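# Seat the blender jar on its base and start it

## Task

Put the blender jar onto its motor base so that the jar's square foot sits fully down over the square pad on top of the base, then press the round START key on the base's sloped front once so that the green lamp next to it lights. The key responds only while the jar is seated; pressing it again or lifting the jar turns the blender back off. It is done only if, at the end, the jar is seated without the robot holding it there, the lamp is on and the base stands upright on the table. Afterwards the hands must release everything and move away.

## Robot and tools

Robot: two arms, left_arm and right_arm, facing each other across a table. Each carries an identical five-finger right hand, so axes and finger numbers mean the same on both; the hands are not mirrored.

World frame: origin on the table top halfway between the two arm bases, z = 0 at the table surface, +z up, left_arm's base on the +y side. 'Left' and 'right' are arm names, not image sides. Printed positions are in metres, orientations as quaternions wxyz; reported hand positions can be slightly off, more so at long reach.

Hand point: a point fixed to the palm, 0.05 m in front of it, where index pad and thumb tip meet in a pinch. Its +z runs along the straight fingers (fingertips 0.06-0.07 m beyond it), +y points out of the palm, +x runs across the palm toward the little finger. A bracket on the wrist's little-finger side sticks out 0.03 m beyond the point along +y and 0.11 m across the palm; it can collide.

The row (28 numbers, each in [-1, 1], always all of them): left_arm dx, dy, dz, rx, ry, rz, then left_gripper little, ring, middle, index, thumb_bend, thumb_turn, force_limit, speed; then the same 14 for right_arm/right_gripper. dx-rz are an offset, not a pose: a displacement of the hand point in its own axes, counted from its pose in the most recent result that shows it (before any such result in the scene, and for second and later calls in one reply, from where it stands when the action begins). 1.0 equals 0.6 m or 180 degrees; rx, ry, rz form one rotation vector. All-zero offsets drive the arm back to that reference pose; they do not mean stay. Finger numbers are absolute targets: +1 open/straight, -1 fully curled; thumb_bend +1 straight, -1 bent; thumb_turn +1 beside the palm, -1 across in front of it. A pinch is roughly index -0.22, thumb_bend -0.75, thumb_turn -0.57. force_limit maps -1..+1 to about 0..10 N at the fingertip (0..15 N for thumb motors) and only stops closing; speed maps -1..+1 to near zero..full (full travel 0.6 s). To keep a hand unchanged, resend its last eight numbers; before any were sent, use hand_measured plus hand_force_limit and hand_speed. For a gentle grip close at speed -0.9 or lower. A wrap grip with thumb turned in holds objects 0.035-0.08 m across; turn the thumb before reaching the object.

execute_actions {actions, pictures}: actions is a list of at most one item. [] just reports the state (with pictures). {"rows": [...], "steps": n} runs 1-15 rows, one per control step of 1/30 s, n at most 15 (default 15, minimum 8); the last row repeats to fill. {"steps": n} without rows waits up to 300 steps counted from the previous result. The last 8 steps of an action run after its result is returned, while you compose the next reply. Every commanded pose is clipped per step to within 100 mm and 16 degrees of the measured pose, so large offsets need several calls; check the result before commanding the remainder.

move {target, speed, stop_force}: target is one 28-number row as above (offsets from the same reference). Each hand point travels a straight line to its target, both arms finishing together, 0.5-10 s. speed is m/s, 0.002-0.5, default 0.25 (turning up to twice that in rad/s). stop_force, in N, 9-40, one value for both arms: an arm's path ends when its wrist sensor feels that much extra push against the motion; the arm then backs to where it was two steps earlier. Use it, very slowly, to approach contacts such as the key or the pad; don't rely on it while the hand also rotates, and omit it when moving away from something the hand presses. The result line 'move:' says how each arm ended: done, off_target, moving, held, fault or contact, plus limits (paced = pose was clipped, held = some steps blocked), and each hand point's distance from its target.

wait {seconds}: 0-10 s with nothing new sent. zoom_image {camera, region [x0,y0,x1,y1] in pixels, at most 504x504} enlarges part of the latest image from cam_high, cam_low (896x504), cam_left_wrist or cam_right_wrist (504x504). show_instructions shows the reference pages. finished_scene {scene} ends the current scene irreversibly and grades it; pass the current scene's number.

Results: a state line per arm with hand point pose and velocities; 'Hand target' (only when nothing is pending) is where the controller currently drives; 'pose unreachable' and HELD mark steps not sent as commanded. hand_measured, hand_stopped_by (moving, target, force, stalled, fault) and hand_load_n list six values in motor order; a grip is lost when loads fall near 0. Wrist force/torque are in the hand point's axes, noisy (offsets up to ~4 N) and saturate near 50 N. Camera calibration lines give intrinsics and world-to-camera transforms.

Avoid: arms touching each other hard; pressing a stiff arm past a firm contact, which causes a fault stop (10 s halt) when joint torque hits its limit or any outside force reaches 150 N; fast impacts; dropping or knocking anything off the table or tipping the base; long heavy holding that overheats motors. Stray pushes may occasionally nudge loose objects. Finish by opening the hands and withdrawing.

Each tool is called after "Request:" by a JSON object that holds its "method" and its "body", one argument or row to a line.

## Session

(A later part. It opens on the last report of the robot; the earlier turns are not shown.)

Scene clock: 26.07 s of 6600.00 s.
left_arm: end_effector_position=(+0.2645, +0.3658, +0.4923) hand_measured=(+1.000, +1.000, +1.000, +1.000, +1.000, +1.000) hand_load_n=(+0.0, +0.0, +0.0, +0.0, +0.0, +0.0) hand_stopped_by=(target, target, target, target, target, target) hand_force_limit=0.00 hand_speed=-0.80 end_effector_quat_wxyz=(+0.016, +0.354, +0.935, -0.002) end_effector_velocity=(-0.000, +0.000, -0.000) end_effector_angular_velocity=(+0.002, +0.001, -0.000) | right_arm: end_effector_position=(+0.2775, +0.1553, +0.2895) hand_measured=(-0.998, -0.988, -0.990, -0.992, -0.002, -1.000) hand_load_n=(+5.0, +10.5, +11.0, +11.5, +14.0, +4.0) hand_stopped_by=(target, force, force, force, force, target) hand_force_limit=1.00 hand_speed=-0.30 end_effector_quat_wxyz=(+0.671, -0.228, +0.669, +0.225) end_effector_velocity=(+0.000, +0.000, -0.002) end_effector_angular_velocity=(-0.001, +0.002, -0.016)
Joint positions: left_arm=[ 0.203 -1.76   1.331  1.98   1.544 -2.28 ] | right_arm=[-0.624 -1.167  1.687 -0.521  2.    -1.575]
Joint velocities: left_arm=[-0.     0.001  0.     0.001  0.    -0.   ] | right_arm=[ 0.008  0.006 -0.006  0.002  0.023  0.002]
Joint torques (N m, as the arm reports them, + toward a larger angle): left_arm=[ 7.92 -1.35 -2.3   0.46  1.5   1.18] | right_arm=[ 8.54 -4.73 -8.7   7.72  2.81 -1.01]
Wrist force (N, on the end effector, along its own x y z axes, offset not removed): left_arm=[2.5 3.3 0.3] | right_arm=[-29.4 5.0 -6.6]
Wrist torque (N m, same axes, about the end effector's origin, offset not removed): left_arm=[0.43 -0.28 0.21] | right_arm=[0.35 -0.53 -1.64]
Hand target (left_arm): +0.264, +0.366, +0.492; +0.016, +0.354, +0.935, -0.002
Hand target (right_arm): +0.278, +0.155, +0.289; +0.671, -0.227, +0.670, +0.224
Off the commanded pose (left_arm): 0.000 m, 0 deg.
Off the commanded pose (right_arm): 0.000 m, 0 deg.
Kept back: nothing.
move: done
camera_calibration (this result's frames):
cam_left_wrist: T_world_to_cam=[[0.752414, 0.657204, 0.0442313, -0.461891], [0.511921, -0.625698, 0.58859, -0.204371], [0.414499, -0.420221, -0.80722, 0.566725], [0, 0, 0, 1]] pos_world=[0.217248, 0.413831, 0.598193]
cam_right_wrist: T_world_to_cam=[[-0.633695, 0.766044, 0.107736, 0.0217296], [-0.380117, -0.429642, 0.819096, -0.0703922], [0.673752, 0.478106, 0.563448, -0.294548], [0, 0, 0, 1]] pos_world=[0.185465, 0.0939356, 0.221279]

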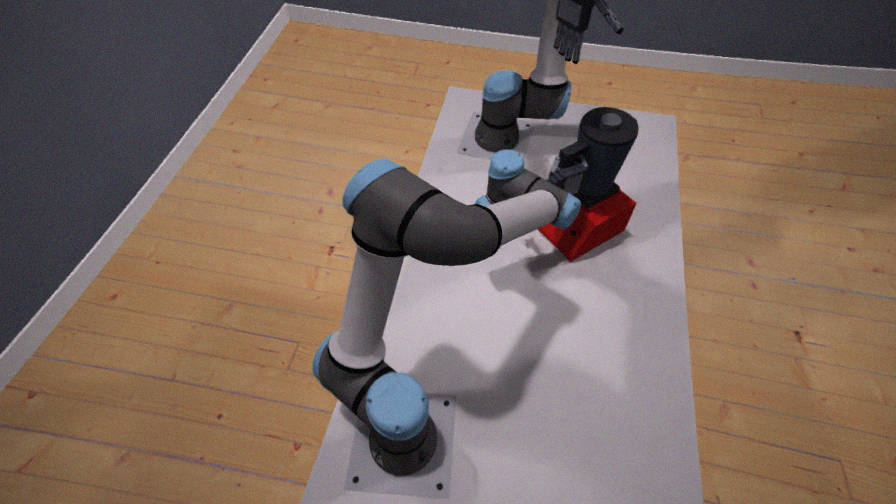

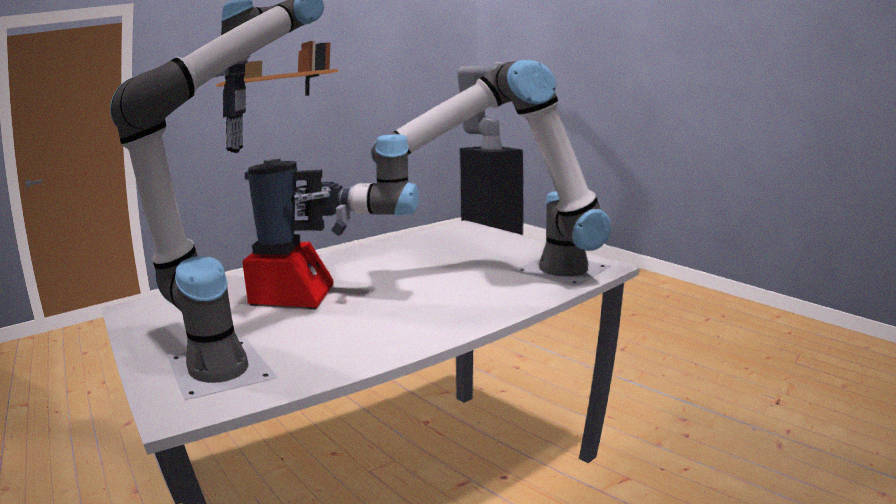

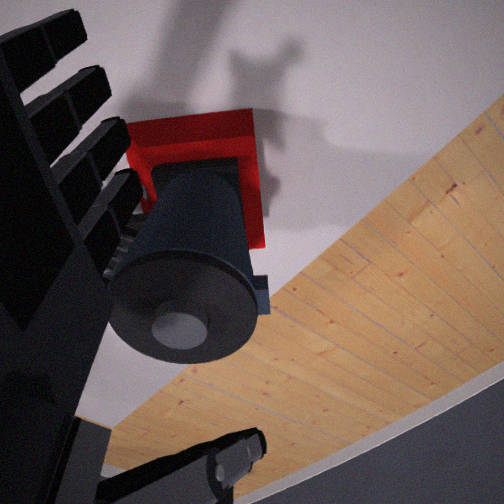

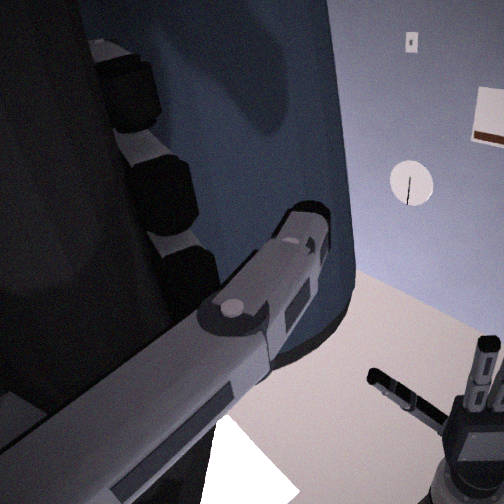

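Request:
{"method": "move", "body": {
  "target": [0,0,0,0,0,0,1,1,1,1,1,1,0,-0.8,-0.01,0,0,0,0,0,-1,-1,-1,-1,-1,-1,1,-0.3],
  "speed": 0.03
}}

Request:
{"method": "move", "body": {
  "target": [0,0,0,0,0,0,1,1,1,1,1,1,0,-0.8,0,-0.043,0.008,0,0,0,-1,-1,-1,-1,-1,-1,1,-0.3],
  "speed": 0.04
}}

Request:
{"method": "zoom_image", "body": {
  "camera": "cam_low",
  "region": [225, 190, 345, 310]
}}

Request:
{"method": "zoom_image", "body": {
  "camera": "cam_left_wrist",
  "region": [100, 100, 340, 340]
}}

Request:
{"method": "zoom_image", "body": {
  "camera": "cam_high",
  "region": [540, 140, 660, 260]
}}

Scene clock: 29.07 s of 6600.00 s.
left_arm: end_effector_position=(+0.2645, +0.3659, +0.4923) hand_measured=(+1.000, +1.000, +1.000, +1.000, +1.000, +1.000) hand_load_n=(+0.0, +0.0, +0.0, +0.0, +0.0, +0.0) hand_stopped_by=(target, target, target, target, target, target) hand_force_limit=0.00 hand_speed=-0.80 end_effector_quat_wxyz=(+0.016, +0.354, +0.935, -0.002) end_effector_velocity=(-0.000, -0.000, -0.000) end_effector_angular_velocity=(+0.001, +0.000, -0.000) | right_arm: end_effector_position=(+0.2775, +0.1553, +0.2952) hand_measured=(-0.998, -0.988, -0.990, -0.992, -0.002, -1.000) hand_load_n=(+2.0, +9.0, +11.5, +13.5, +13.5, +5.0) hand_stopped_by=(target, force, force, force, force, target) hand_force_limit=1.00 hand_speed=-0.30 end_effector_quat_wxyz=(+0.671, -0.228, +0.669, +0.225) end_effector_velocity=(+0.001, -0.000, +0.003) end_effector_angular_velocity=(+0.001, -0.001, -0.001)
Joint positions: left_arm=[ 0.203 -1.76   1.331  1.98   1.544 -2.28 ] | right_arm=[-0.624 -1.174  1.68  -0.507  2.    -1.575]
Joint velocities: left_arm=[-0.001  0.     0.     0.     0.    -0.   ] | right_arm=[-0.001 -0.003 -0.002  0.005 -0.    -0.   ]
Joint torques (N m, as the arm reports them, + toward a larger angle): left_arm=[ 4.22 -1.25 -9.64  0.73  1.18  0.62] | right_arm=[-15.76 -55.83 -30.63  -2.89  -1.65  -1.2 ]
Wrist force (N, on the end effector, along its own x y z axes, offset not removed): left_arm=[3.5 2.5 0.5] | right_arm=[11.0 -0.6 -1.2]
Wrist torque (N m, same axes, about the end effector's origin, offset not removed): left_arm=[0.34 -0.47 0.22] | right_arm=[0.10 0.00 0.26]
Hand target (left_arm): +0.264, +0.366, +0.492; +0.016, +0.354, +0.935, -0.002
Hand target (right_arm): +0.278, +0.155, +0.295; +0.671, -0.228, +0.669, +0.225
Off the commanded pose (left_arm): 0.000 m, 0 deg.
Off the commanded pose (right_arm): 0.000 m, 0 deg.
Kept back: nothing.
move: done
camera_calibration (this result's frames):
cam_left_wrist: T_world_to_cam=[[0.752415, 0.657202, 0.0442441, -0.4619], [0.511925, -0.625715, 0.588569, -0.204349], [0.414493, -0.420199, -0.807235, 0.566721], [0, 0, 0, 1]] pos_world=[0.21725, 0.413833, 0.598187]
cam_right_wrist: T_world_to_cam=[[-0.633674, 0.766053, 0.107799, 0.021034], [-0.380075, -0.42966, 0.819106, -0.0751261], [0.673796, 0.478074, 0.563422, -0.297774], [0, 0, 0, 1]] pos_world=[0.185414, 0.0939663, 0.227041]

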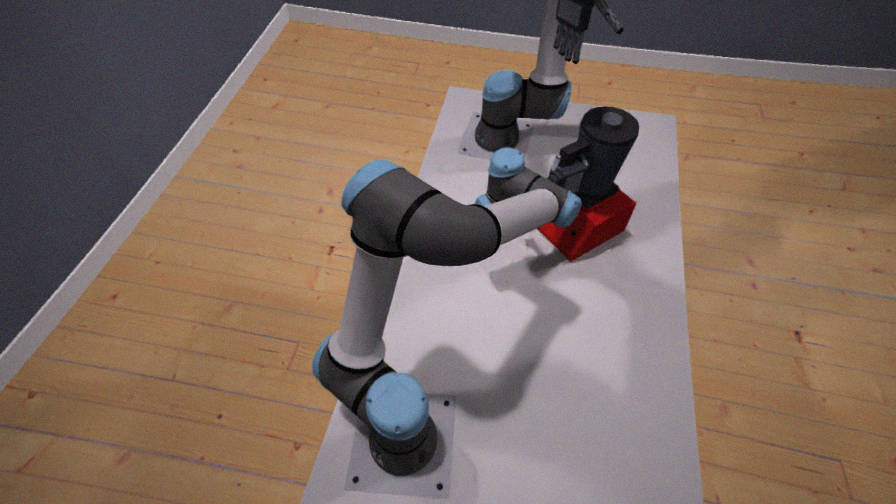

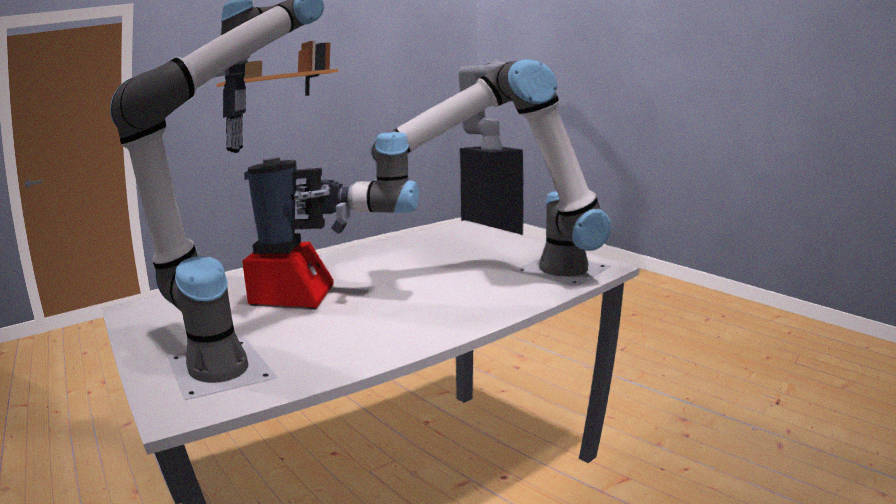

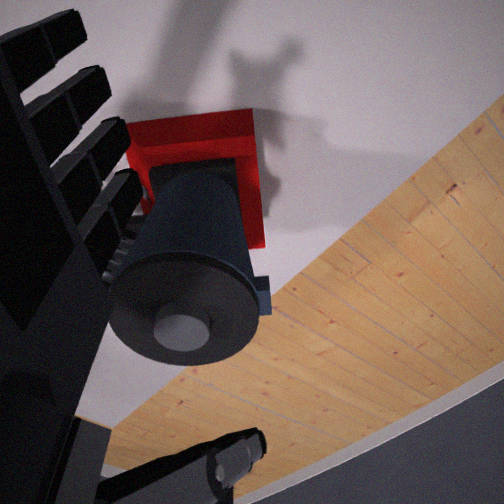

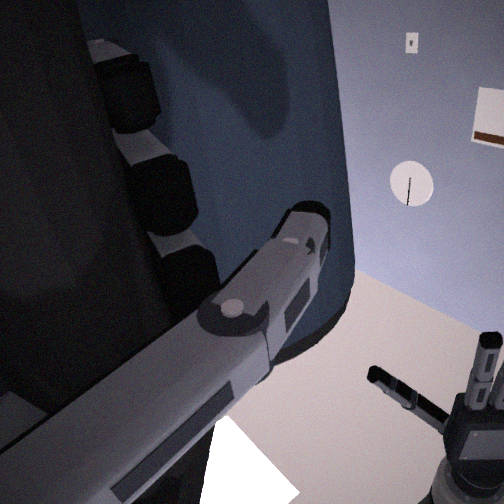

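Scene clock: 30.10 s of 6600.00 s.
left_arm: end_effector_position=(+0.2645, +0.3659, +0.4923) hand_measured=(+1.000, +1.000, +1.000, +1.000, +1.000, +1.000) hand_load_n=(+0.0, +0.0, +0.0, +0.0, +0.0, +0.0) hand_stopped_by=(target, target, target, target, target, target) hand_force_limit=0.00 hand_speed=-0.80 end_effector_quat_wxyz=(+0.016, +0.354, +0.935, -0.002) end_effector_velocity=(+0.000, -0.001, -0.000) end_effector_angular_velocity=(-0.002, -0.000, -0.000) | right_arm: end_effector_position=(+0.2968, +0.1379, +0.2953) hand_measured=(-0.998, -0.988, -0.990, -0.992, -0.002, -1.000) hand_load_n=(+2.0, +9.0, +11.5, +13.5, +13.5, +5.0) hand_stopped_by=(target, force, force, force, force, target) hand_force_limit=1.00 hand_speed=-0.30 end_effector_quat_wxyz=(+0.671, -0.228, +0.669, +0.225) end_effector_velocity=(+0.002, -0.002, -0.001) end_effector_angular_velocity=(-0.000, +0.001, +0.000)
Joint positions: left_arm=[ 0.203 -1.76   1.331  1.98   1.544 -2.28 ] | right_arm=[-0.675 -1.2    1.718 -0.519  1.949 -1.575]
Joint velocities: left_arm=[-0.     0.002 -0.001 -0.002  0.    -0.   ] | right_arm=[-0.005 -0.002  0.005 -0.001 -0.006  0.001]
Joint torques (N m, as the arm reports them, + toward a larger angle): left_arm=[ 4.08 -0.94 -9.85  0.43  1.22  0.4 ] | right_arm=[-16.91 -52.48 -13.48  -6.02  -1.94   2.44]
Wrist force (N, on the end effector, along its own x y z axes, offset not removed): left_arm=[4.4 2.0 2.2] | right_arm=[11.1 -1.3 0.3]
Wrist torque (N m, same axes, about the end effector's origin, offset not removed): left_arm=[0.09 -0.72 0.28] | right_arm=[-0.14 -0.06 0.41]
Hand target (left_arm): +0.264, +0.366, +0.492; +0.016, +0.354, +0.935, -0.002
Hand target (right_arm): +0.297, +0.138, +0.295; +0.671, -0.228, +0.669, +0.225
Off the commanded pose (left_arm): 0.000 m, 0 deg.
Off the commanded pose (right_arm): 0.000 m, 0 deg.
Kept back: nothing.
move: done
camera_calibration (this result's frames):
cam_left_wrist: T_world_to_cam=[[0.752415, 0.657202, 0.0442441, -0.4619], [0.511925, -0.625715, 0.588569, -0.204349], [0.414493, -0.420199, -0.807235, 0.566721], [0, 0, 0, 1]] pos_world=[0.21725, 0.413833, 0.598187]
cam_right_wrist: T_world_to_cam=[[-0.633628, 0.766079, 0.107887, 0.0465363], [-0.380021, -0.429674, 0.819124, -0.0753785], [0.67387, 0.47802, 0.563379, -0.302528], [0, 0, 0, 1]] pos_world=[0.204706, 0.076576, 0.227162]

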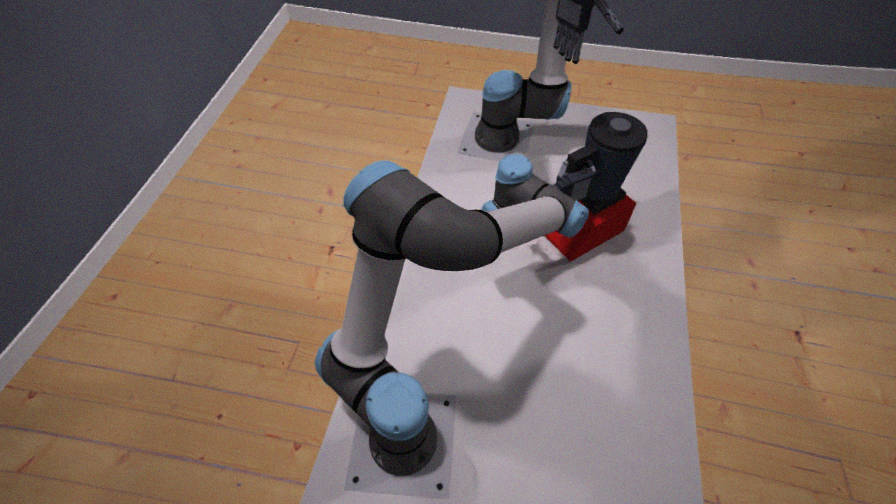

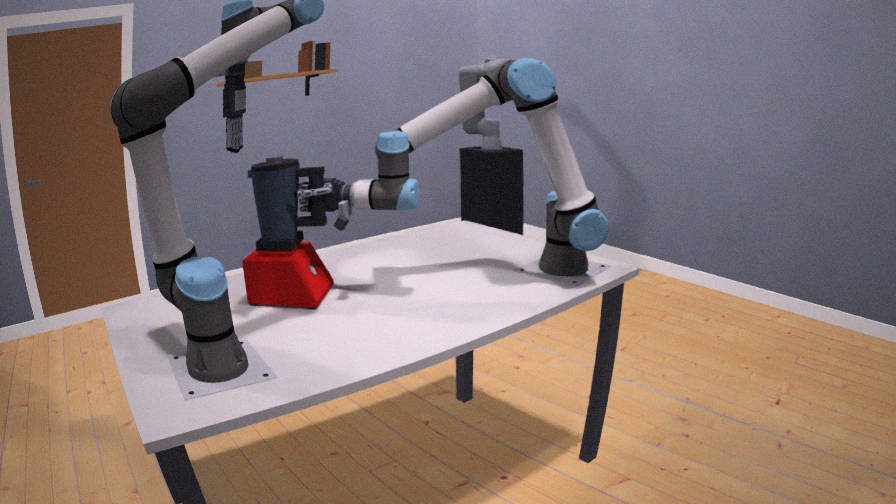

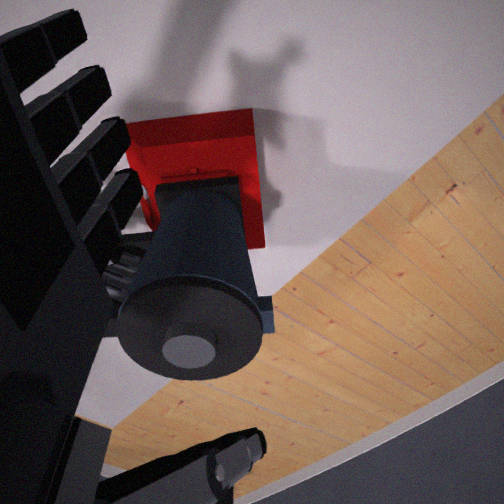

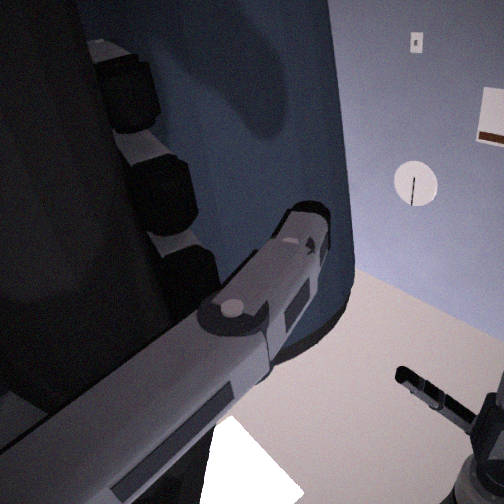

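Region (225, 190, 345, 310) of cam_low's 896x504 image, scaled by 4.200, with more detail than that image has.

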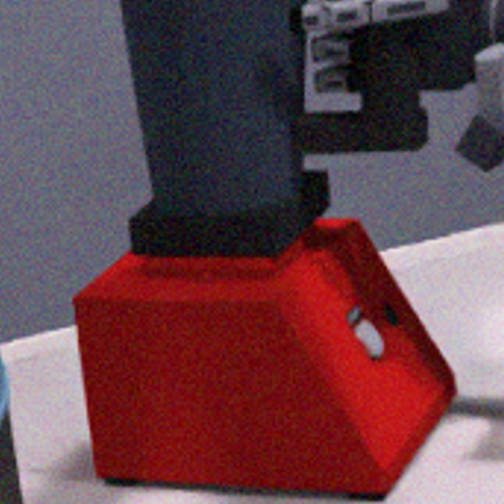

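Region (100, 100, 340, 340) of cam_left_wrist's 504x504 image, scaled by 2.100, with more detail than that image has.

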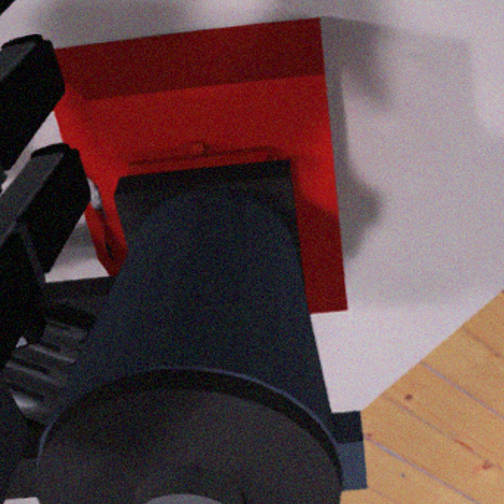

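Region (540, 140, 660, 260) of cam_high's 896x504 image, scaled by 4.200, with more detail than that image has.

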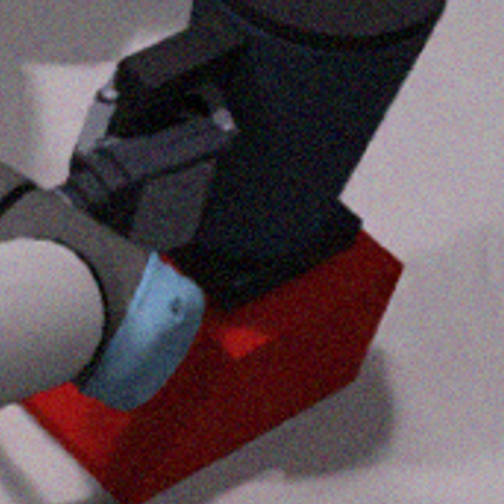

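Request:
{"method": "move", "body": {
  "target": [0,0,0,0,0,0,1,1,1,1,1,1,0,-0.8,0.004,0.02,0.001,0,0,0,-1,-1,-1,-1,-1,-1,1,-0.3],
  "speed": 0.03
}}

Request:
{"method": "move", "body": {
  "target": [0,0,0,0,0,0,1,1,1,1,1,1,0,-0.8,0.035,0,0,0,0,0,-1,-1,-1,-1,-1,-1,1,-0.3],
  "speed": 0.008,
  "stop_force": 14
}}

Request:
{"method": "zoom_image", "body": {
  "camera": "cam_low",
  "region": [225, 190, 345, 310]
}}

Request:
{"method": "zoom_image", "body": {
  "camera": "cam_left_wrist",
  "region": [100, 100, 340, 340]
}}

Request:
{"method": "zoom_image", "body": {
  "camera": "cam_high",
  "region": [540, 140, 660, 260]
}}

Scene clock: 31.43 s of 6600.00 s.
left_arm: end_effector_position=(+0.2645, +0.3659, +0.4923) hand_measured=(+1.000, +1.000, +1.000, +1.000, +1.000, +1.000) hand_load_n=(+0.0, +0.0, +0.0, +0.0, +0.0, +0.0) hand_stopped_by=(target, target, target, target, target, target) hand_force_limit=0.00 hand_speed=-0.80 end_effector_quat_wxyz=(+0.016, +0.354, +0.935, -0.002) end_effector_velocity=(-0.000, +0.000, -0.000) end_effector_angular_velocity=(-0.001, +0.000, +0.000) | right_arm: end_effector_position=(+0.2901, +0.1476, +0.2929) hand_measured=(-0.998, -0.988, -0.990, -0.992, -0.002, -1.000) hand_load_n=(+2.0, +9.0, +11.5, +13.5, +13.5, +5.0) hand_stopped_by=(target, force, force, force, force, target) hand_force_limit=1.00 hand_speed=-0.30 end_effector_quat_wxyz=(+0.671, -0.228, +0.669, +0.225) end_effector_velocity=(-0.001, +0.002, -0.000) end_effector_angular_velocity=(-0.001, -0.001, -0.001)
Joint positions: left_arm=[ 0.203 -1.76   1.331  1.98   1.544 -2.28 ] | right_arm=[-0.653 -1.181  1.697 -0.517  1.971 -1.575]
Joint velocities: left_arm=[ 0.    -0.001  0.001 -0.001  0.     0.   ] | right_arm=[ 0.004  0.003 -0.004  0.001  0.005 -0.001]
Joint torques (N m, as the arm reports them, + toward a larger angle): left_arm=[  4.63  -2.12 -10.91   0.47   1.23   0.39] | right_arm=[ 14.57 -38.54 -30.04  -2.85   0.87  -1.33]
Wrist force (N, on the end effector, along its own x y z axes, offset not removed): left_arm=[3.0 1.7 1.0] | right_arm=[13.3 -0.5 -0.9]
Wrist torque (N m, same axes, about the end effector's origin, offset not removed): left_arm=[0.14 -0.41 0.25] | right_arm=[0.03 -0.30 0.44]
Hand target (left_arm): +0.264, +0.366, +0.492; +0.016, +0.354, +0.935, -0.002
Hand target (right_arm): +0.290, +0.148, +0.293; +0.671, -0.228, +0.669, +0.225
Off the commanded pose (left_arm): 0.000 m, 0 deg.
Off the commanded pose (right_arm): 0.000 m, 0 deg.
Kept back: nothing.
move: done
camera_calibration (this result's frames):
cam_left_wrist: T_world_to_cam=[[0.752415, 0.657202, 0.0442441, -0.4619], [0.511925, -0.625715, 0.588569, -0.204349], [0.414493, -0.420199, -0.807235, 0.566721], [0, 0, 0, 1]] pos_world=[0.21725, 0.413833, 0.598187]
cam_right_wrist: T_world_to_cam=[[-0.633647, 0.766059, 0.107909, 0.0351488], [-0.380014, -0.429711, 0.819108, -0.0717812], [0.673855, 0.478018, 0.563398, -0.301306], [0, 0, 0, 1]] pos_world=[0.19803, 0.0862584, 0.224759]

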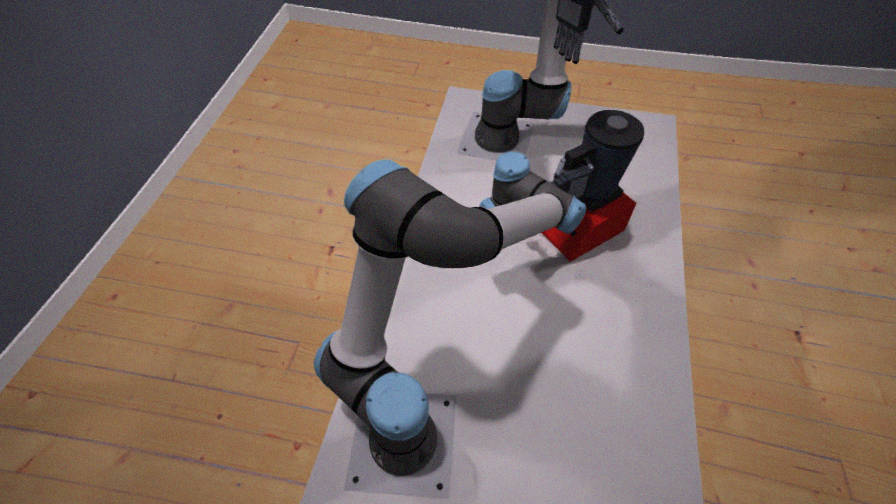

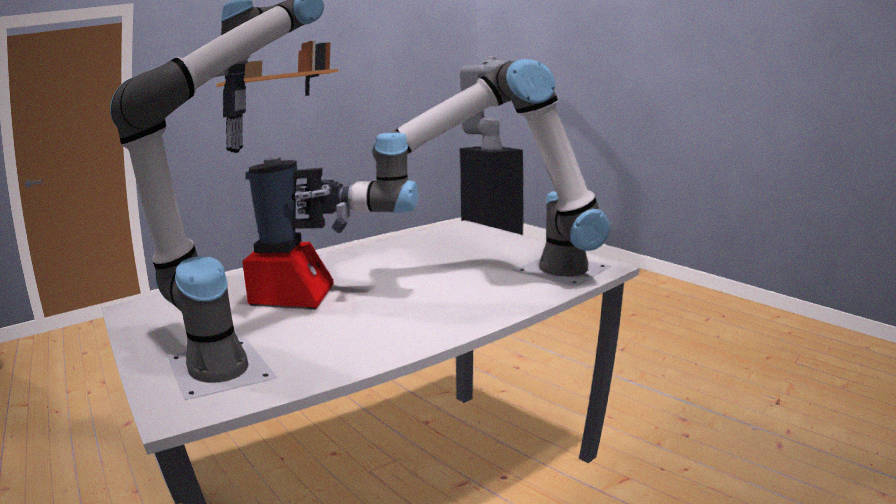

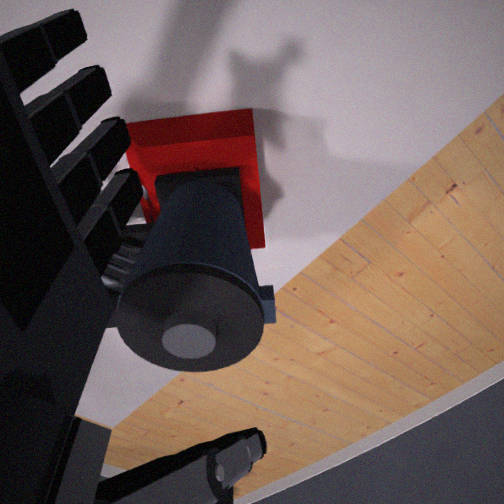

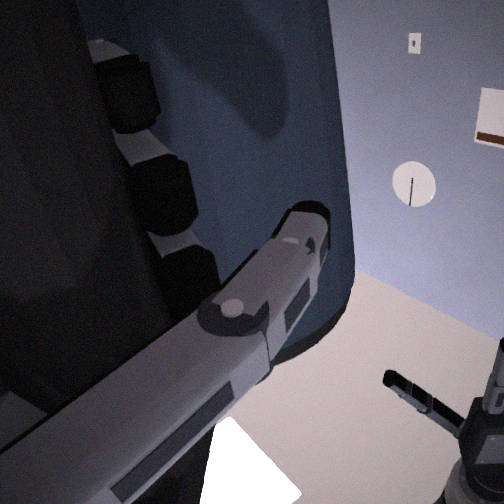

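Scene clock: 32.73 s of 6600.00 s.
left_arm: end_effector_position=(+0.2645, +0.3659, +0.4923) hand_measured=(+1.000, +1.000, +1.000, +1.000, +1.000, +1.000) hand_load_n=(+0.0, +0.0, +0.0, +0.0, +0.0, +0.0) hand_stopped_by=(target, target, target, target, target, target) hand_force_limit=0.00 hand_speed=-0.80 end_effector_quat_wxyz=(+0.016, +0.354, +0.935, -0.002) end_effector_velocity=(+0.000, +0.000, -0.000) end_effector_angular_velocity=(+0.001, -0.000, +0.001) | right_arm: end_effector_position=(+0.2901, +0.1476, +0.2855) hand_measured=(-1.000, -0.988, -0.990, -0.992, -0.002, -1.000) hand_load_n=(+0.0, +7.0, +10.5, +14.5, +13.0, +6.5) hand_stopped_by=(target, force, force, force, force, target) hand_force_limit=1.00 hand_speed=-0.30 end_effector_quat_wxyz=(+0.671, -0.228, +0.669, +0.225) end_effector_velocity=(+0.000, +0.000, +0.005) end_effector_angular_velocity=(+0.003, +0.001, -0.001)
Joint positions: left_arm=[ 0.203 -1.76   1.331  1.98   1.544 -2.28 ] | right_arm=[-0.653 -1.172  1.706 -0.534  1.971 -1.575]
Joint velocities: left_arm=[ 0.    -0.     0.001  0.001 -0.    -0.   ] | right_arm=[ 0.    -0.004 -0.006  0.009  0.001  0.002]
Joint torques (N m, as the arm reports them, + toward a larger angle): left_arm=[ 5.32 -1.8  -9.67  0.66  1.42  0.43] | right_arm=[-18.35 -41.51 -25.02  -0.89  -0.71  -0.98]
Wrist force (N, on the end effector, along its own x y z axes, offset not removed): left_arm=[3.0 2.4 0.3] | right_arm=[0.2 -1.2 -10.5]
Wrist torque (N m, same axes, about the end effector's origin, offset not removed): left_arm=[0.29 -0.33 0.19] | right_arm=[-0.11 -0.37 -0.46]
Hand target (left_arm): +0.264, +0.366, +0.492; +0.016, +0.354, +0.935, -0.002
Hand target (right_arm): +0.290, +0.148, +0.286; +0.671, -0.228, +0.669, +0.225
Off the commanded pose (left_arm): 0.000 m, 0 deg.
Off the commanded pose (right_arm): 0.014 m, 0 deg.
Kept back: nothing.
move: contact (right_arm)
camera_calibration (this result's frames):
cam_left_wrist: T_world_to_cam=[[0.752415, 0.657202, 0.0442439, -0.4619], [0.511925, -0.625715, 0.588569, -0.204349], [0.414493, -0.420199, -0.807235, 0.566721], [0, 0, 0, 1]] pos_world=[0.21725, 0.413833, 0.598187]
cam_right_wrist: T_world_to_cam=[[-0.633716, 0.766008, 0.107869, 0.0359697], [-0.379926, -0.429667, 0.819172, -0.0657627], [0.67384, 0.47814, 0.563313, -0.297072], [0, 0, 0, 1]] pos_world=[0.197989, 0.086233, 0.217335]

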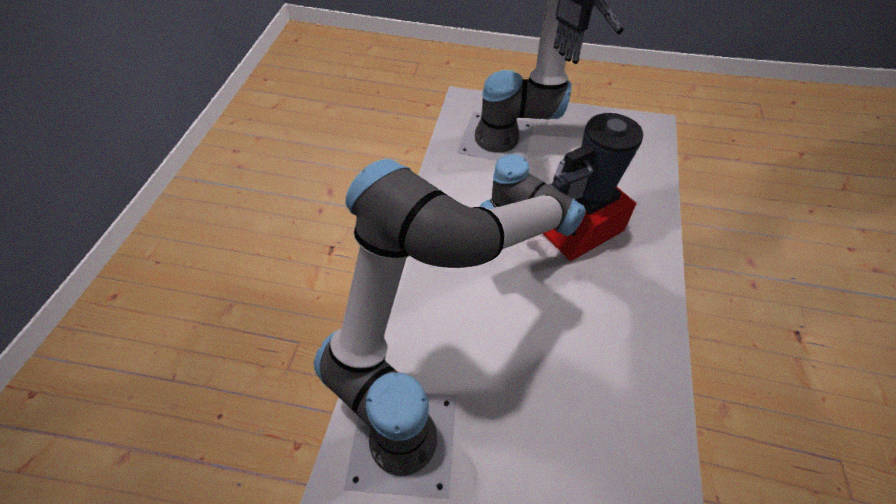

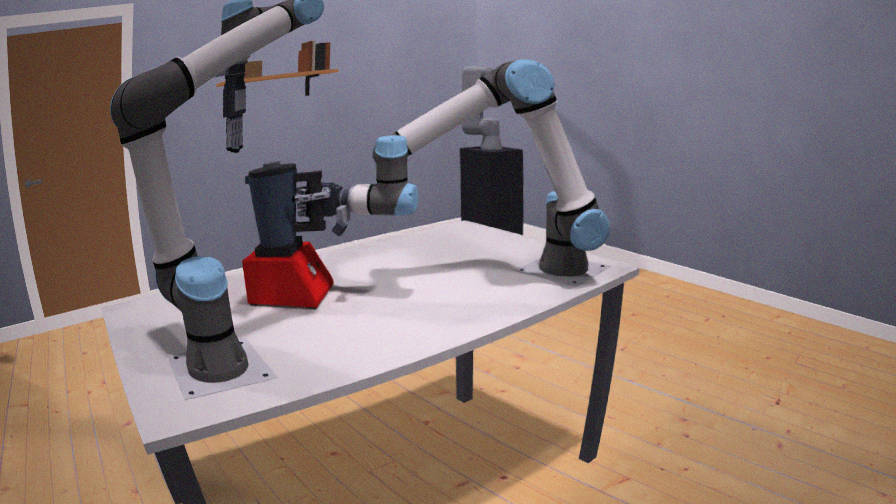

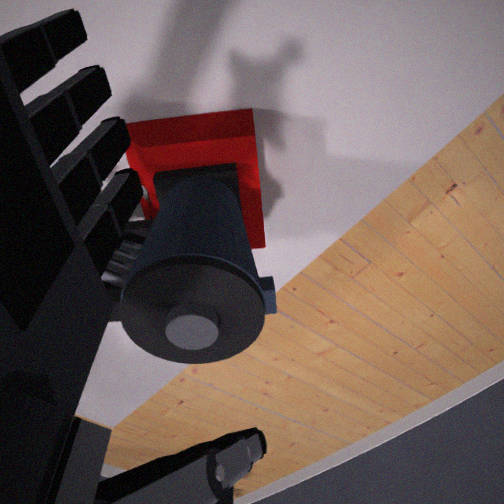

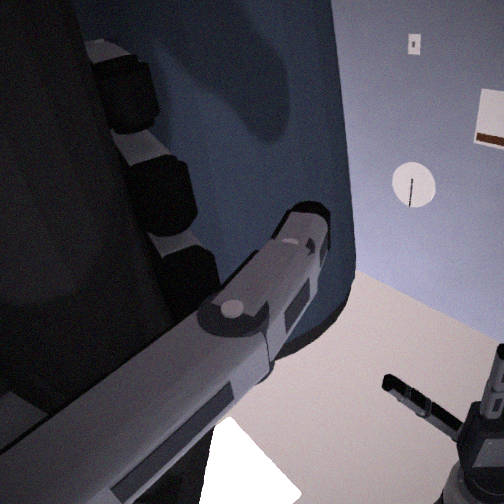

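Region (225, 190, 345, 310) of cam_low's 896x504 image, scaled by 4.200, with more detail than that image has.

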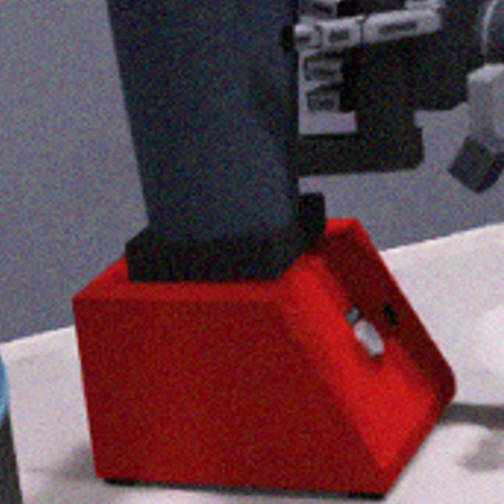

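Region (100, 100, 340, 340) of cam_left_wrist's 504x504 image, scaled by 2.100, with more detail than that image has.

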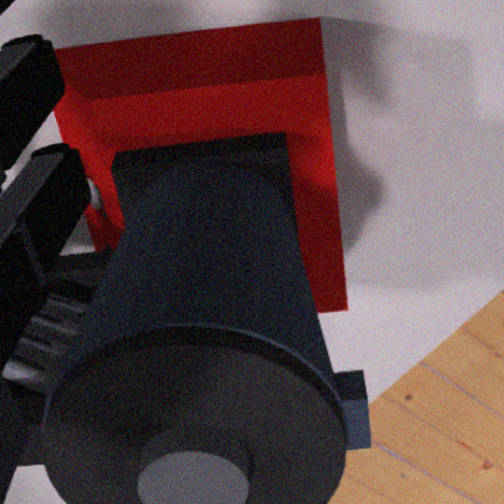

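Region (540, 140, 660, 260) of cam_high's 896x504 image, scaled by 4.200, with more detail than that image has.

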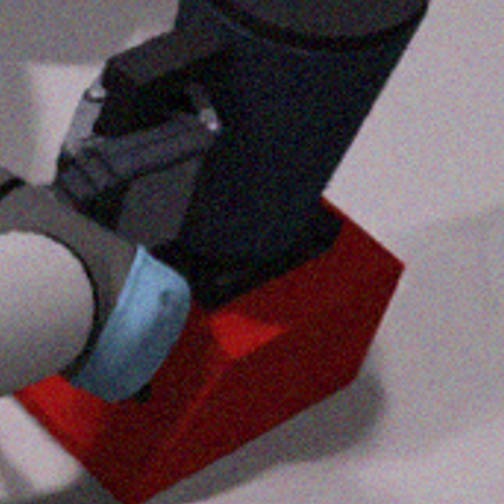

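Request:
{"method": "move", "body": {
  "target": [0,0,0,0,0,0,1,1,1,1,1,1,0,-0.8,0,0,-0.004,0,0,0,-1,-1,-1,-1,-1,-1,1,-0.3],
  "speed": 0.01
}}

Request:
{"method": "move", "body": {
  "target": [0,0,0,0,0,0,1,1,1,1,1,1,0,-0.8,0.02,0,0,0,0,0,-1,-1,-1,-1,-1,-1,1,-0.3],
  "speed": 0.006,
  "stop_force": 12
}}

Request:
{"method": "zoom_image", "body": {
  "camera": "cam_low",
  "region": [225, 190, 345, 310]
}}

Scene clock: 33.87 s of 6600.00 s.
left_arm: end_effector_position=(+0.2645, +0.3659, +0.4923) hand_measured=(+1.000, +1.000, +1.000, +1.000, +1.000, +1.000) hand_load_n=(+0.0, +0.0, +0.0, +0.0, +0.0, +0.0) hand_stopped_by=(target, target, target, target, target, target) hand_force_limit=0.00 hand_speed=-0.80 end_effector_quat_wxyz=(+0.016, +0.354, +0.935, -0.002) end_effector_velocity=(-0.000, -0.000, +0.001) end_effector_angular_velocity=(-0.002, -0.000, -0.000) | right_arm: end_effector_position=(+0.2883, +0.1462, +0.2855) hand_measured=(-1.000, -0.988, -0.990, -0.992, -0.002, -1.000) hand_load_n=(+0.0, +7.5, +11.0, +15.0, +13.0, +6.5) hand_stopped_by=(target, force, force, force, force, target) hand_force_limit=1.00 hand_speed=-0.30 end_effector_quat_wxyz=(+0.671, -0.228, +0.669, +0.225) end_effector_velocity=(-0.001, -0.001, +0.000) end_effector_angular_velocity=(+0.000, -0.001, -0.000)
Joint positions: left_arm=[ 0.203 -1.76   1.331  1.98   1.544 -2.28 ] | right_arm=[-0.652 -1.176  1.712 -0.536  1.972 -1.575]
Joint velocities: left_arm=[-0.    -0.    -0.002  0.     0.    -0.   ] | right_arm=[ 0.001 -0.002  0.003 -0.001  0.001 -0.   ]
Joint torques (N m, as the arm reports them, + toward a larger angle): left_arm=[  4.2   -1.73 -10.65   0.54   1.37   0.43] | right_arm=[ 13.93 -49.61 -10.83  -3.62   1.09  -1.18]
Wrist force (N, on the end effector, along its own x y z axes, offset not removed): left_arm=[3.1 2.6 1.6] | right_arm=[5.9 -2.7 -0.8]
Wrist torque (N m, same axes, about the end effector's origin, offset not removed): left_arm=[0.19 -0.48 0.23] | right_arm=[-0.09 -0.63 0.02]
Hand target (left_arm): +0.264, +0.366, +0.492; +0.016, +0.354, +0.935, -0.002
Hand target (right_arm): +0.288, +0.146, +0.286; +0.671, -0.228, +0.669, +0.225
Off the commanded pose (left_arm): 0.000 m, 0 deg.
Off the commanded pose (right_arm): 0.000 m, 0 deg.
Kept back: nothing.
move: done
camera_calibration (this result's frames):
cam_left_wrist: T_world_to_cam=[[0.752415, 0.657202, 0.0442439, -0.4619], [0.511925, -0.625715, 0.588569, -0.204349], [0.414493, -0.420199, -0.807235, 0.566721], [0, 0, 0, 1]] pos_world=[0.21725, 0.413833, 0.598187]
cam_right_wrist: T_world_to_cam=[[-0.633673, 0.766043, 0.107877, 0.0358977], [-0.379957, -0.429659, 0.819162, -0.0670472], [0.673863, 0.478092, 0.563326, -0.295231], [0, 0, 0, 1]] pos_world=[0.196218, 0.0848409, 0.217361]

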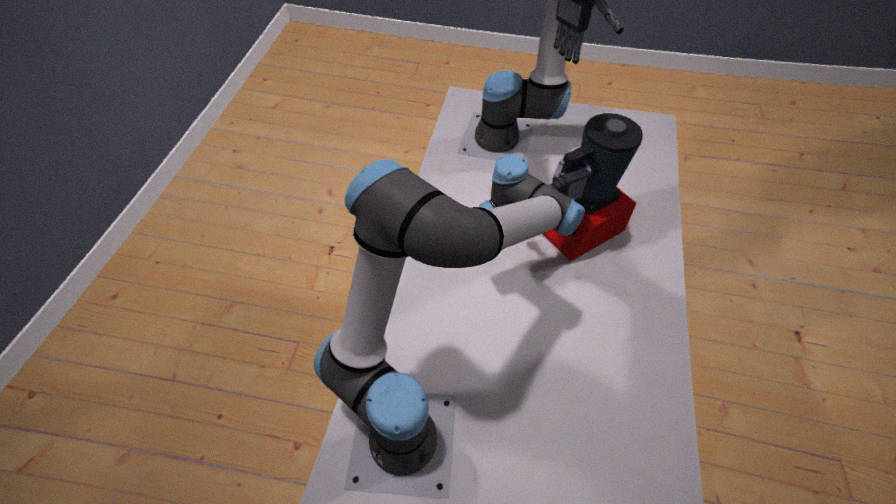

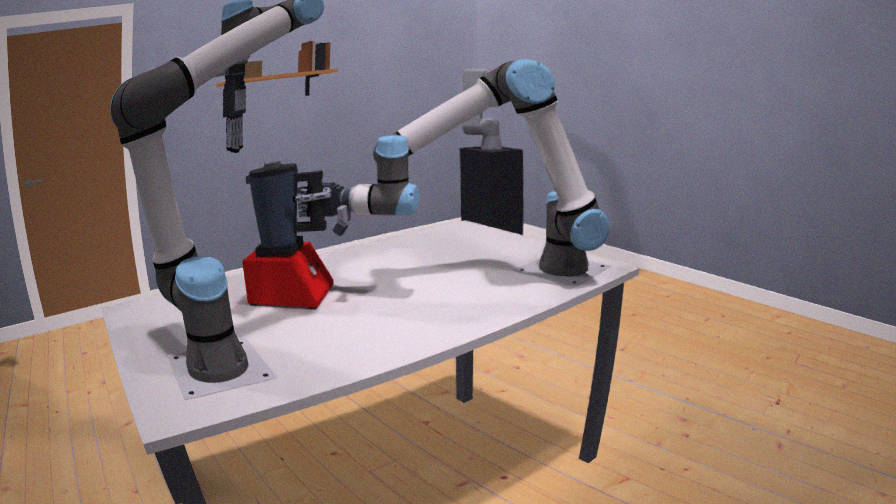

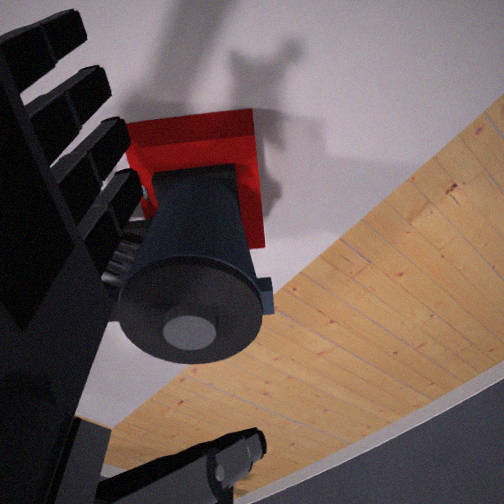

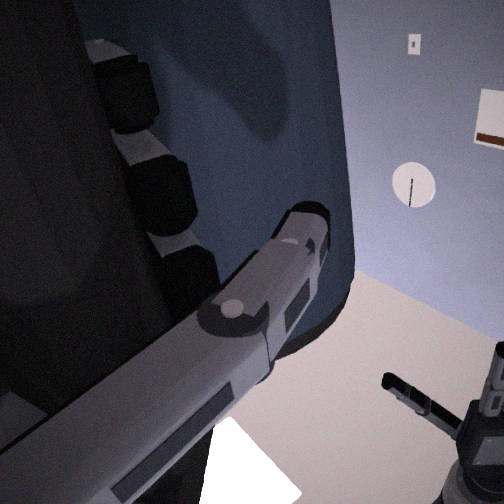

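Scene clock: 34.63 s of 6600.00 s.
left_arm: end_effector_position=(+0.2645, +0.3659, +0.4923) hand_measured=(+1.000, +1.000, +1.000, +1.000, +1.000, +1.000) hand_load_n=(+0.0, +0.0, +0.0, +0.0, +0.0, +0.0) hand_stopped_by=(target, target, target, target, target, target) hand_force_limit=0.00 hand_speed=-0.80 end_effector_quat_wxyz=(+0.016, +0.354, +0.935, -0.002) end_effector_velocity=(+0.000, +0.000, -0.000) end_effector_angular_velocity=(-0.001, -0.000, +0.001) | right_arm: end_effector_position=(+0.2883, +0.1462, +0.2831) hand_measured=(-1.000, -0.988, -0.990, -0.992, -0.002, -1.000) hand_load_n=(+0.0, +8.0, +10.5, +13.0, +13.5, +5.5) hand_stopped_by=(target, force, force, force, force, target) hand_force_limit=1.00 hand_speed=-0.30 end_effector_quat_wxyz=(+0.671, -0.228, +0.669, +0.225) end_effector_velocity=(+0.000, -0.001, +0.000) end_effector_angular_velocity=(-0.004, +0.001, -0.001)
Joint positions: left_arm=[ 0.203 -1.76   1.331  1.98   1.544 -2.28 ] | right_arm=[-0.652 -1.173  1.714 -0.542  1.972 -1.575]
Joint velocities: left_arm=[ 0.    -0.     0.    -0.001  0.    -0.   ] | right_arm=[-0.001 -0.002 -0.001  0.007  0.    -0.002]
Joint torques (N m, as the arm reports them, + toward a larger angle): left_arm=[  4.31  -2.47 -10.01   0.65   1.29   0.5 ] | right_arm=[  7.27 -38.55 -23.99   1.36  -1.31  -0.91]
Wrist force (N, on the end effector, along its own x y z axes, offset not removed): left_arm=[2.7 1.9 2.0] | right_arm=[-8.4 -3.2 -12.2]
Wrist torque (N m, same axes, about the end effector's origin, offset not removed): left_arm=[0.14 -0.45 0.25] | right_arm=[0.03 -0.59 -0.91]
Hand target (left_arm): +0.264, +0.366, +0.492; +0.016, +0.354, +0.935, -0.002
Hand target (right_arm): +0.288, +0.146, +0.284; +0.671, -0.228, +0.669, +0.225
Off the commanded pose (left_arm): 0.000 m, 0 deg.
Off the commanded pose (right_arm): 0.010 m, 0 deg.
Kept back: nothing.
move: contact (right_arm)
camera_calibration (this result's frames):
cam_left_wrist: T_world_to_cam=[[0.752415, 0.657202, 0.044244, -0.4619], [0.511925, -0.625715, 0.588569, -0.204349], [0.414493, -0.420199, -0.807235, 0.566721], [0, 0, 0, 1]] pos_world=[0.21725, 0.413833, 0.598187]
cam_right_wrist: T_world_to_cam=[[-0.633695, 0.76603, 0.107831, 0.0361566], [-0.379889, -0.429582, 0.819234, -0.0651495], [0.67388, 0.478181, 0.56323, -0.293829], [0, 0, 0, 1]] pos_world=[0.196168, 0.084819, 0.214967]

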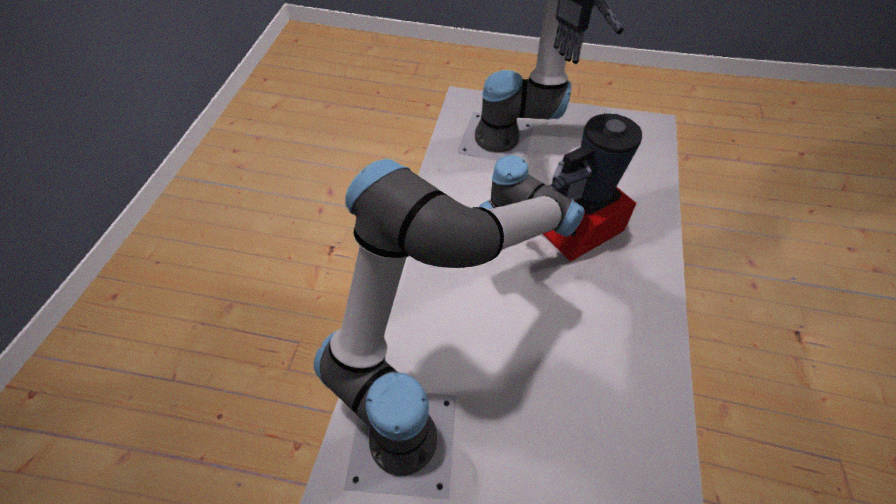

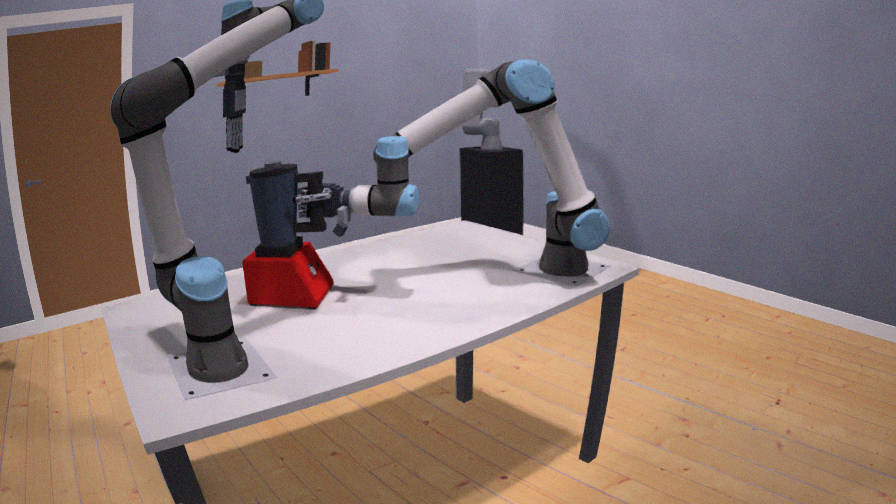

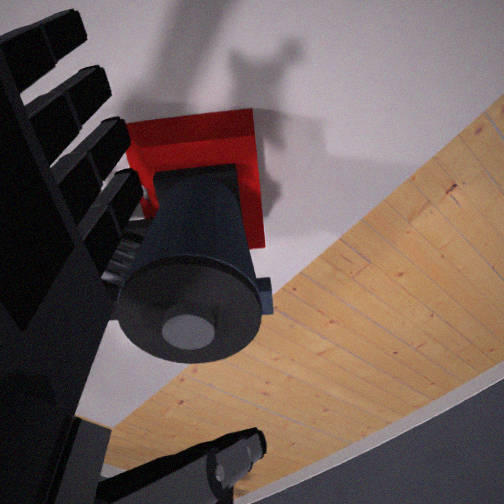

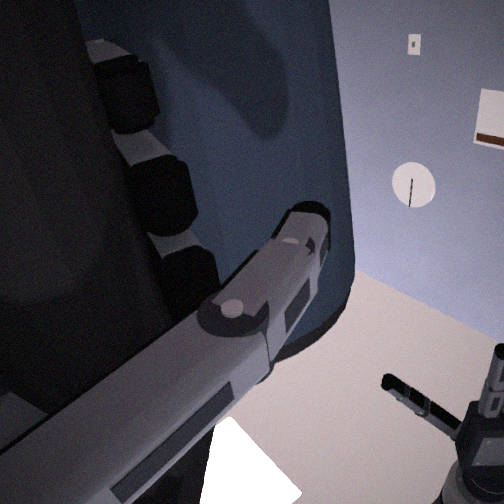

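Region (225, 190, 345, 310) of cam_low's 896x504 image, scaled by 4.200, with more detail than that image has.

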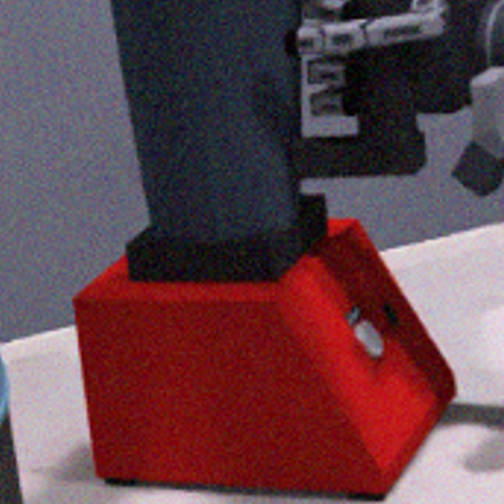

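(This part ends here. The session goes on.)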